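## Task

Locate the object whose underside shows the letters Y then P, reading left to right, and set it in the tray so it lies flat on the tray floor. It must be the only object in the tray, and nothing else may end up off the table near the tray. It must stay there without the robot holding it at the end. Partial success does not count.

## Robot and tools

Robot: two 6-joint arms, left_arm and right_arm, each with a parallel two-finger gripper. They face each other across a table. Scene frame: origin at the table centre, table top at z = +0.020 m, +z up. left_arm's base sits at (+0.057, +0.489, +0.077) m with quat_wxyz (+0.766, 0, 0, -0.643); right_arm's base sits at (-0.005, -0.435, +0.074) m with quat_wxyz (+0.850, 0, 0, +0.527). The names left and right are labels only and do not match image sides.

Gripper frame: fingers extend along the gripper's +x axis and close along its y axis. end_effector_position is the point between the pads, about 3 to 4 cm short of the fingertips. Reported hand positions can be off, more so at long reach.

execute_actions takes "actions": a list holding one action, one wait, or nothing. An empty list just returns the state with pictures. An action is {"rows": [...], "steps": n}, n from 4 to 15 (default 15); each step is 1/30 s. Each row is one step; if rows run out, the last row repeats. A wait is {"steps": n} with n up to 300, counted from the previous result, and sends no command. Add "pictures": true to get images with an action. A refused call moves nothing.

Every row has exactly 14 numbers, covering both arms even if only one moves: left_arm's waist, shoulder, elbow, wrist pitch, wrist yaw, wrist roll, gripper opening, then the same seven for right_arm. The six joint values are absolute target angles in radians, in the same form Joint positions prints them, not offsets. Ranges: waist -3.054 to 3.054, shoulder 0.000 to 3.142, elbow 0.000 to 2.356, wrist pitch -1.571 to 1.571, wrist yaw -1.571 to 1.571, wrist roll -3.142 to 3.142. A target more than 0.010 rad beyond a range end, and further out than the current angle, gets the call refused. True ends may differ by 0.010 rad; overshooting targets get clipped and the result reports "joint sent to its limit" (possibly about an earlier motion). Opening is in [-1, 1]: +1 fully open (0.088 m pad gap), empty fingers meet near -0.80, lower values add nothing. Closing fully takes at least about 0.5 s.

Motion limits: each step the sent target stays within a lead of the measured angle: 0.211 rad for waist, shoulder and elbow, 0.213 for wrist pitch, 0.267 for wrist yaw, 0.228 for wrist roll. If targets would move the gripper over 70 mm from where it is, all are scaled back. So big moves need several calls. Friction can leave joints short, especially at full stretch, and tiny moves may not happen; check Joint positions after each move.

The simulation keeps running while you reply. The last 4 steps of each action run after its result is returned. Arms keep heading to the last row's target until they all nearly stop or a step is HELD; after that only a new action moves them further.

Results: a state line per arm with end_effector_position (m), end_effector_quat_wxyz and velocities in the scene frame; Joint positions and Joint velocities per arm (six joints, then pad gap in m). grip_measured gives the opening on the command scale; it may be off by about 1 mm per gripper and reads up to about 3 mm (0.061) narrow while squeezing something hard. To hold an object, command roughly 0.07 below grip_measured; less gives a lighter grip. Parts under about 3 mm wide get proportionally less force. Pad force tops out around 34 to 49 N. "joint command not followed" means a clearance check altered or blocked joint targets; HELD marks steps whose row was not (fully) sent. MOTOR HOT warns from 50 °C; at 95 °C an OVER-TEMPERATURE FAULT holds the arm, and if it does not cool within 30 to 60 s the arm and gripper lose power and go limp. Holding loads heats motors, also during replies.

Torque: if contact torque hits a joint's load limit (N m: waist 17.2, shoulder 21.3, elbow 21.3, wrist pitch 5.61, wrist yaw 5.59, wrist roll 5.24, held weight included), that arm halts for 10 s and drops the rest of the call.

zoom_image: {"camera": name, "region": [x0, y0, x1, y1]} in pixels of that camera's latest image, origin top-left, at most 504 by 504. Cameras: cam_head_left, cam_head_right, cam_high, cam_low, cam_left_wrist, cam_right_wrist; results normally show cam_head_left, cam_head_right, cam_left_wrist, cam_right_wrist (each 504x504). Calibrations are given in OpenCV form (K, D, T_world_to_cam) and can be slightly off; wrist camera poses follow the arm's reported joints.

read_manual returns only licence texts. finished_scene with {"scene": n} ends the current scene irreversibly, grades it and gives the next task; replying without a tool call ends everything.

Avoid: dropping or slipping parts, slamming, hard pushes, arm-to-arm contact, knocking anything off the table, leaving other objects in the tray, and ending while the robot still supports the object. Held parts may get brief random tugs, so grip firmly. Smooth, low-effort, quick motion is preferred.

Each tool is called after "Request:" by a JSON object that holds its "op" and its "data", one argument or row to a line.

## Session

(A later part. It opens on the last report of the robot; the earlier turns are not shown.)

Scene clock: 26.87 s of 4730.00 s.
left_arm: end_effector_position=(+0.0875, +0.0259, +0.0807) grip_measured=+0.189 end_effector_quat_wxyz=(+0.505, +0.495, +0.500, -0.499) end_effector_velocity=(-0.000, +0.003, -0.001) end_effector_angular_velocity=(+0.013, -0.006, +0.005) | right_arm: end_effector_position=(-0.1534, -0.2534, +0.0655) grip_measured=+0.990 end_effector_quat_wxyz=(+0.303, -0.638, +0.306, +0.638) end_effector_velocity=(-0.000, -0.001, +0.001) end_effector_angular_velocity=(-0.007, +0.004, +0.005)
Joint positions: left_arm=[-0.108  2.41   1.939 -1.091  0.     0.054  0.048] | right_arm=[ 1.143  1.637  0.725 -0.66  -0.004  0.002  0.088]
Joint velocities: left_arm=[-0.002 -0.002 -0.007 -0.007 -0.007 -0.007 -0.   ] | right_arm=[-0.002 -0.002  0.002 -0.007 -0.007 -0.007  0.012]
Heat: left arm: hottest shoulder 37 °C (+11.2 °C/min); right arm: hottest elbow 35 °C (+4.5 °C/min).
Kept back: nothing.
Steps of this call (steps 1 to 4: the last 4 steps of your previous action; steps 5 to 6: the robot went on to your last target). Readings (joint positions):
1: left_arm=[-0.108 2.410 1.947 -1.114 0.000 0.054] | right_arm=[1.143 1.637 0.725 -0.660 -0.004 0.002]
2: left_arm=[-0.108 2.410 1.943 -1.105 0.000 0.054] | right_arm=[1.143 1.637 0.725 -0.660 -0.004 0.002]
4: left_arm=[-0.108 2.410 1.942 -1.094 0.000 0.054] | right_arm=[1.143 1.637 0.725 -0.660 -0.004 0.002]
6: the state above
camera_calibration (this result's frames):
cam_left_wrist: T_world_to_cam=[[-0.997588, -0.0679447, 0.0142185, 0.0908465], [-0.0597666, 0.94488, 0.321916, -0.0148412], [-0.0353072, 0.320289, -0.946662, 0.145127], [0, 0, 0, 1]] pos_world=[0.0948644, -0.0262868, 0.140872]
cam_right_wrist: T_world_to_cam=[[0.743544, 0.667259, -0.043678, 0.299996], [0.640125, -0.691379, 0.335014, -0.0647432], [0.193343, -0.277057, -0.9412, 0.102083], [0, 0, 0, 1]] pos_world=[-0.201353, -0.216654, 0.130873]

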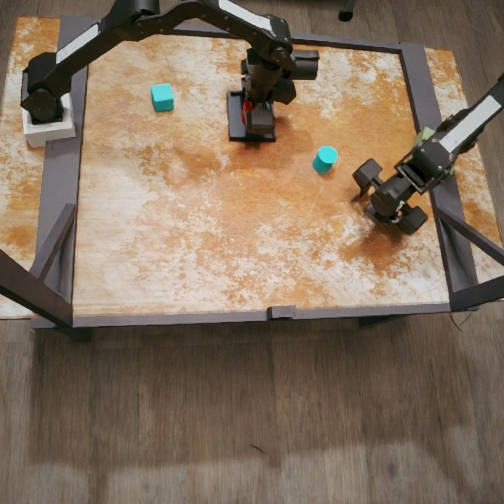

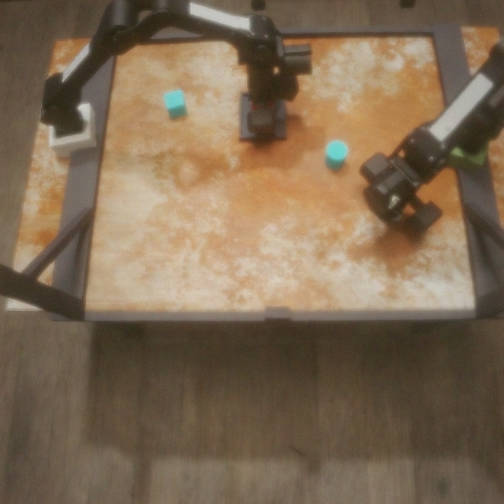

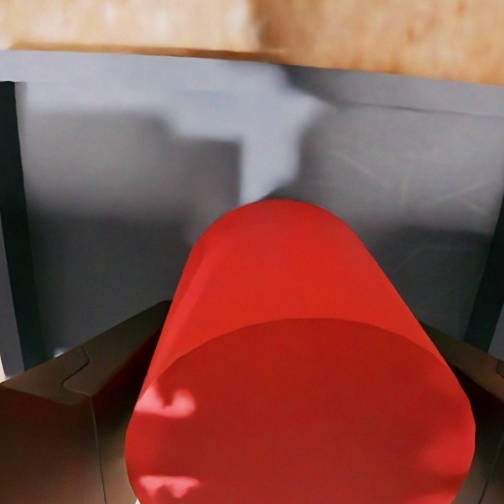

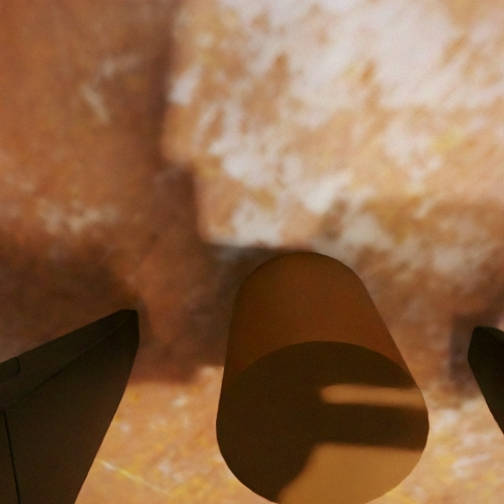

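Request:
{"op": "execute_actions", "data": {
  "actions": [
    {"rows": [[-0.108,2.43,1.915,-1.087,0,0.06,0.13,1.147,1.64,0.725,-0.68,0,0,1],[-0.108,2.432,1.91,-1.083,0,0.06,0.13,1.147,1.62,0.75,-0.72,0,0,1],[-0.108,2.434,1.906,-1.079,0,0.06,0.13,1.147,1.60,0.78,-0.76,0,0,1],[-0.108,2.436,1.902,-1.075,0,0.06,0.13,1.147,1.58,0.805,-0.80,0,0,1],[-0.108,2.436,1.90,-1.072,0,0.06,0.13,1.147,1.56,0.83,-0.84,0,0,1],[-0.108,2.436,1.90,-1.072,0,0.06,0.13,1.147,1.53,0.86,-0.89,0,0,1],[-0.108,2.436,1.90,-1.072,0,0.06,0.13,1.147,1.50,0.89,-0.95,0,0,1]],"steps":12}
  ]
}}

Request:
{"op": "execute_actions", "data": {
  "actions": [
    {"steps":4}
  ]
}}

Scene clock: 27.53 s of 4730.00 s.
left_arm: end_effector_position=(+0.0874, +0.0271, +0.0776) grip_measured=+0.189 end_effector_quat_wxyz=(+0.505, +0.495, +0.501, -0.499) end_effector_velocity=(-0.000, +0.002, -0.001) end_effector_angular_velocity=(+0.003, -0.007, -0.010) | right_arm: end_effector_position=(-0.1543, -0.2524, +0.1082) grip_measured=+1.000 end_effector_quat_wxyz=(+0.300, -0.643, +0.308, +0.634) end_effector_velocity=(-0.069, +0.087, +0.310) end_effector_angular_velocity=(+0.510, +0.406, +0.005)
Joint positions: left_arm=[-0.108  2.41   1.927 -1.081  0.     0.054  0.048] | right_arm=[ 1.143  1.552  0.838 -0.874 -0.004  0.002  0.088]
Joint velocities: left_arm=[-0.002 -0.007 -0.017  0.007 -0.007  0.007 -0.   ] | right_arm=[-0.002 -0.73   0.676 -0.755  0.007 -0.007  0.   ]
Heat: left arm: hottest shoulder 37 °C (+10.9 °C/min); right arm: hottest elbow 35 °C (+4.4 °C/min).
Steps of this call (steps 1 to 12: the robot went on to your last target; steps 13 to 20: the first 8 steps of this action). Readings (joint positions):
13: left_arm=[-0.108 2.410 1.937 -1.089 0.000 0.054] | right_arm=[1.143 1.637 0.725 -0.660 -0.004 0.002]
14: left_arm=[-0.108 2.410 1.935 -1.088 0.000 0.054] | right_arm=[1.143 1.637 0.729 -0.675 -0.004 0.002]
16: left_arm=[-0.108 2.410 1.931 -1.084 0.000 0.054] | right_arm=[1.143 1.627 0.750 -0.732 -0.004 0.002]
20: the state above

Scene clock: 27.67 s of 4730.00 s.
left_arm: end_effector_position=(+0.0874, +0.0272, +0.0774) grip_measured=+0.189 end_effector_quat_wxyz=(+0.505, +0.495, +0.501, -0.499) end_effector_velocity=(-0.000, +0.000, -0.001) end_effector_angular_velocity=(-0.002, -0.007, +0.005) | right_arm: end_effector_position=(-0.1586, -0.2471, +0.1302) grip_measured=+1.000 end_effector_quat_wxyz=(+0.307, -0.629, +0.301, +0.648) end_effector_velocity=(+0.015, -0.018, +0.036) end_effector_angular_velocity=(-0.058, -0.056, -0.005)
Joint positions: left_arm=[-0.108  2.41   1.926 -1.08   0.     0.054  0.048] | right_arm=[ 1.143  1.502  0.887 -0.927 -0.004  0.002  0.088]
Joint velocities: left_arm=[-0.002 -0.002 -0.007  0.007 -0.007 -0.007 -0.   ] | right_arm=[ 0.002 -0.081  0.081 -0.242  0.007  0.007  0.   ]
Heat: left arm: hottest shoulder 37 °C (+10.8 °C/min); right arm: hottest elbow 35 °C (+4.3 °C/min).
Kept back: nothing.
Steps of this call (steps 1 to 4: the last 4 steps of your previous action). Readings (joint positions):
1: left_arm=[-0.108 2.410 1.926 -1.080 0.000 0.054] | right_arm=[1.143 1.531 0.858 -0.893 -0.004 0.002]
2: left_arm=[-0.108 2.410 1.926 -1.080 0.000 0.054] | right_arm=[1.143 1.516 0.873 -0.907 -0.004 0.002]
4: the state above

Request:
{"op": "execute_actions", "data": {
  "actions": [
    {"rows": [[-0.108,2.432,1.892,-1.075,0,0.06,0.13,1.147,1.50,0.89,-0.95,0,0,1],[-0.108,2.432,1.885,-1.07,0,0.06,0.13,1.147,1.50,0.89,-0.95,0,0,1],[-0.108,2.432,1.88,-1.066,0,0.06,0.13,1.147,1.50,0.89,-0.95,0,0,1],[-0.108,2.432,1.876,-1.063,0,0.06,0.13,1.147,1.50,0.89,-0.95,0,0,1]],"steps":14}
  ]
}}

Scene clock: 28.20 s of 4730.00 s.
left_arm: end_effector_position=(+0.0873, +0.0280, +0.0764) grip_measured=+0.189 end_effector_quat_wxyz=(+0.506, +0.494, +0.499, -0.500) end_effector_velocity=(-0.000, +0.003, +0.001) end_effector_angular_velocity=(+0.008, -0.007, +0.005) | right_arm: end_effector_position=(-0.1561, -0.2502, +0.1304) grip_measured=+1.000 end_effector_quat_wxyz=(+0.304, -0.635, +0.304, +0.642) end_effector_velocity=(+0.001, -0.002, -0.001) end_effector_angular_velocity=(-0.014, -0.002, +0.005)
Joint positions: left_arm=[-0.108  2.402  1.908 -1.064  0.     0.054  0.048] | right_arm=[ 1.143  1.502  0.887 -0.947 -0.004  0.002  0.088]
Joint velocities: left_arm=[-0.002 -0.007 -0.007 -0.007 -0.007 -0.007 -0.   ] | right_arm=[-0.002  0.002 -0.002 -0.007 -0.007 -0.007  0.   ]
Heat: left arm: hottest shoulder 38 °C (+12.8 °C/min); right arm: hottest elbow 35 °C (+4.3 °C/min).
Steps of this call (steps 1 to 6: the robot went on to your last target; steps 7 to 16: the first 10 steps of this action). Readings (joint positions):
7: left_arm=[-0.108 2.409 1.924 -1.079 0.000 0.054] | right_arm=[1.143 1.502 0.887 -0.946 -0.004 0.002]
8: left_arm=[-0.108 2.408 1.921 -1.076 0.000 0.054] | right_arm=[1.143 1.502 0.887 -0.947 -0.004 0.002]
10: left_arm=[-0.108 2.405 1.915 -1.070 0.000 0.054] | right_arm=[1.143 1.502 0.887 -0.947 -0.004 0.002]
14: left_arm=[-0.108 2.403 1.909 -1.065 0.000 0.054] | right_arm=[1.143 1.502 0.887 -0.947 -0.004 0.002]
16: the state above

Request:
{"op": "execute_actions", "data": {
  "actions": [
    {"rows": [[-0.108,2.415,1.895,-1.064,0,0.06,0.13,1.147,1.50,0.89,-0.95,0,0,1],[-0.108,2.405,1.908,-1.064,0,0.06,0.16,1.147,1.50,0.89,-0.95,0,0,1],[-0.108,2.405,1.908,-1.064,0,0.06,0.22,1.147,1.50,0.89,-0.95,0,0,1],[-0.108,2.405,1.908,-1.064,0,0.06,0.3,1.147,1.50,0.89,-0.95,0,0,1],[-0.108,2.405,1.908,-1.064,0,0.06,0.4,1.147,1.50,0.89,-0.95,0,0,1],[-0.108,2.405,1.908,-1.064,0,0.06,0.5,1.147,1.50,0.89,-0.95,0,0,1],[-0.108,2.405,1.908,-1.064,0,0.06,0.6,1.147,1.50,0.89,-0.95,0,0,1],[-0.108,2.405,1.908,-1.064,0,0.06,0.6,1.147,1.50,0.89,-0.95,0,0,1],[-0.108,2.405,1.908,-1.064,0,0.06,0.6,1.147,1.50,0.89,-0.95,0,0,1],[-0.108,2.39,1.925,-1.09,0,0.06,0.6,1.147,1.50,0.89,-0.95,0,0,1],[-0.108,2.375,1.95,-1.13,0,0.06,0.6,1.147,1.50,0.89,-0.95,0,0,1],[-0.108,2.36,1.98,-1.175,0,0.06,0.6,1.147,1.50,0.89,-0.95,0,0,1],[-0.108,2.345,2.005,-1.22,0,0.06,0.6,1.147,1.50,0.89,-0.95,0,0,1],[-0.108,2.33,2.03,-1.265,0,0.06,0.6,1.147,1.50,0.89,-0.95,0,0,1],[-0.108,2.31,2.045,-1.30,0,0.06,0.6,1.147,1.50,0.89,-0.95,0,0,1]],"steps":15}
  ]
}}

Request:
{"op": "execute_actions", "data": {
  "actions": [
    {"rows": [[-0.11,2.26,2.03,-1.32,0,0.06,0.6,1.147,1.50,0.89,-0.95,0,0,1],[-0.12,2.20,2.0,-1.33,0,0.06,0.6,1.147,1.50,0.89,-0.95,0,0,1],[-0.13,2.13,1.96,-1.34,0,0.06,0.6,1.147,1.50,0.89,-0.95,0,0,1],[-0.14,2.06,1.91,-1.35,0,0.06,0.6,1.147,1.50,0.89,-0.95,0,0,1],[-0.15,2.0,1.87,-1.35,0,0.06,0.6,1.147,1.50,0.89,-0.95,0,0,1]],"steps":15}
  ],
  "pictures": true
}}

Scene clock: 29.10 s of 4730.00 s.
left_arm: end_effector_position=(+0.0872, +0.0293, +0.0806) grip_measured=+0.551 end_effector_quat_wxyz=(+0.504, +0.496, +0.501, -0.499) end_effector_velocity=(-0.006, +0.052, +0.081) end_effector_angular_velocity=(+0.289, +0.026, +0.005) | right_arm: end_effector_position=(-0.1561, -0.2502, +0.1304) grip_measured=+1.000 end_effector_quat_wxyz=(+0.304, -0.635, +0.304, +0.642) end_effector_velocity=(+0.001, +0.002, -0.000) end_effector_angular_velocity=(+0.010, -0.001, +0.005)
Joint positions: left_arm=[-0.108  2.398  1.918 -1.085  0.     0.054  0.066] | right_arm=[ 1.143  1.502  0.887 -0.947 -0.004  0.002  0.088]
Joint velocities: left_arm=[-0.002 -0.037  0.266 -0.593  0.007 -0.007  0.027] | right_arm=[-0.002 -0.002 -0.002  0.007  0.007 -0.007  0.   ]
Heat: left arm: hottest shoulder 38 °C (+12.4 °C/min); right arm: hottest elbow 35 °C (+4.1 °C/min).
Steps of this call (steps 1 to 4: the last 4 steps of your previous action; steps 5 to 15: the robot went on to your last target; step 16: nothing new was sent; steps 17 to 27: the first 11 steps of this action). Readings (joint positions):
17: left_arm=[-0.108 2.399 1.907 -1.063 0.000 0.054] | right_arm=[1.143 1.502 0.887 -0.947 -0.004 0.002]
18: left_arm=[-0.108 2.397 1.908 -1.063 0.000 0.054] | right_arm=[1.143 1.502 0.887 -0.947 -0.004 0.002]
20: left_arm=[-0.108 2.397 1.909 -1.063 0.000 0.054] | right_arm=[1.143 1.502 0.887 -0.947 -0.004 0.002]
24: left_arm=[-0.108 2.398 1.910 -1.063 0.000 0.054] | right_arm=[1.143 1.502 0.887 -0.947 -0.004 0.002]
27: the state above

Scene clock: 29.60 s of 4730.00 s.
left_arm: end_effector_position=(+0.0658, +0.0817, +0.2442) grip_measured=+0.596 end_effector_quat_wxyz=(+0.527, +0.473, +0.454, -0.541) end_effector_velocity=(-0.005, +0.044, +0.031) end_effector_angular_velocity=(+0.012, -0.006, -0.004) | right_arm: end_effector_position=(-0.1561, -0.2502, +0.1304) grip_measured=+1.000 end_effector_quat_wxyz=(+0.304, -0.635, +0.304, +0.642) end_effector_velocity=(+0.004, -0.004, -0.000) end_effector_angular_velocity=(-0.022, -0.008, -0.015)
Joint positions: left_arm=[-0.152  1.989  1.904 -1.343  0.     0.054  0.068] | right_arm=[ 1.143  1.502  0.887 -0.947 -0.004  0.002  0.088]
Joint velocities: left_arm=[-0.012 -0.164 -0.11  -0.066 -0.007 -0.007  0.   ] | right_arm=[-0.007 -0.002 -0.002 -0.022 -0.007  0.007  0.   ]
Heat: left arm: hottest shoulder 38 °C (+12.2 °C/min); right arm: hottest elbow 35 °C (+4.1 °C/min).
Steps of this call (steps 1 to 4: the last 4 steps of your previous action; steps 5 to 15: the first 11 steps of this action). Readings (joint positions):
5: left_arm=[-0.108 2.357 1.991 -1.241 0.000 0.054] | right_arm=[1.143 1.502 0.887 -0.947 -0.004 0.002]
6: left_arm=[-0.108 2.327 1.992 -1.265 0.000 0.054] | right_arm=[1.143 1.502 0.887 -0.947 -0.004 0.002]
8: left_arm=[-0.113 2.239 1.972 -1.298 0.000 0.054] | right_arm=[1.143 1.502 0.887 -0.947 -0.004 0.002]
12: left_arm=[-0.142 2.042 1.910 -1.340 0.000 0.054] | right_arm=[1.143 1.502 0.887 -0.947 -0.004 0.002]
15: the state above
camera_calibration (this result's frames):
cam_left_wrist: T_world_to_cam=[[-0.999666, -0.02146, 0.0143939, 0.0669529], [-0.0182737, 0.980952, 0.193391, -0.0957169], [-0.0182699, 0.193064, -0.981016, 0.298999], [0, 0, 0, 1]] pos_world=[0.0706442, 0.0376046, 0.31087]
cam_right_wrist: T_world_to_cam=[[0.742976, 0.667928, -0.0431226, 0.302729], [0.642771, -0.69406, 0.324231, -0.0814242], [0.186633, -0.268614, -0.944995, 0.166212], [0, 0, 0, 1]] pos_world=[-0.203604, -0.214068, 0.196524]

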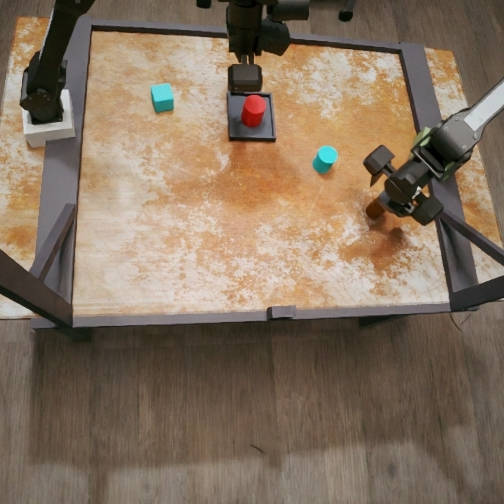

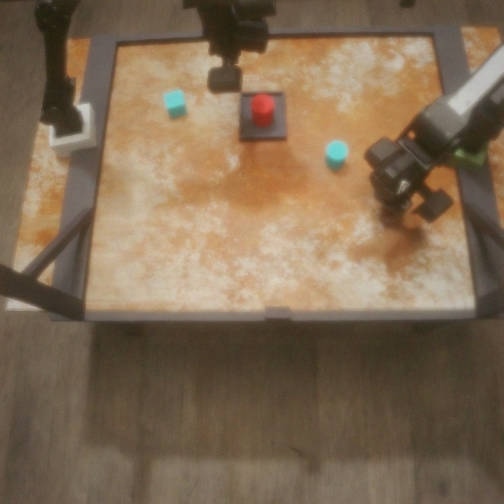

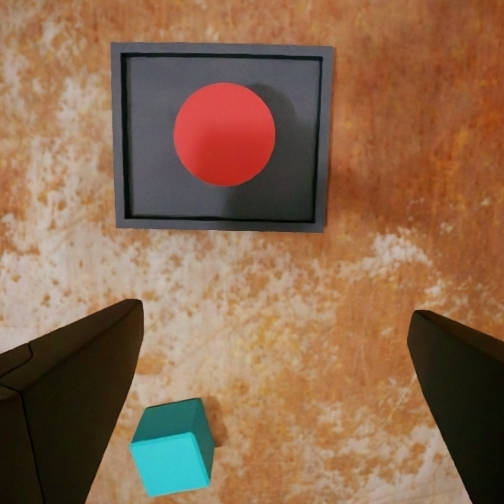

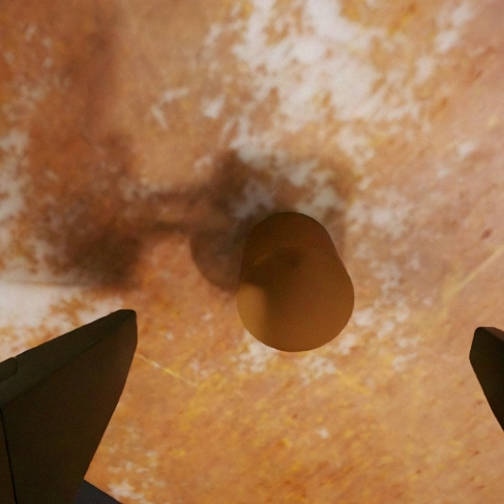

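The red cylinder is standing flat in the middle of the tray, and the other objects are upright on the table.

Request:
{"op": "finished_scene", "data": {
  "scene": 2
}}

The scene is finished: the task was done.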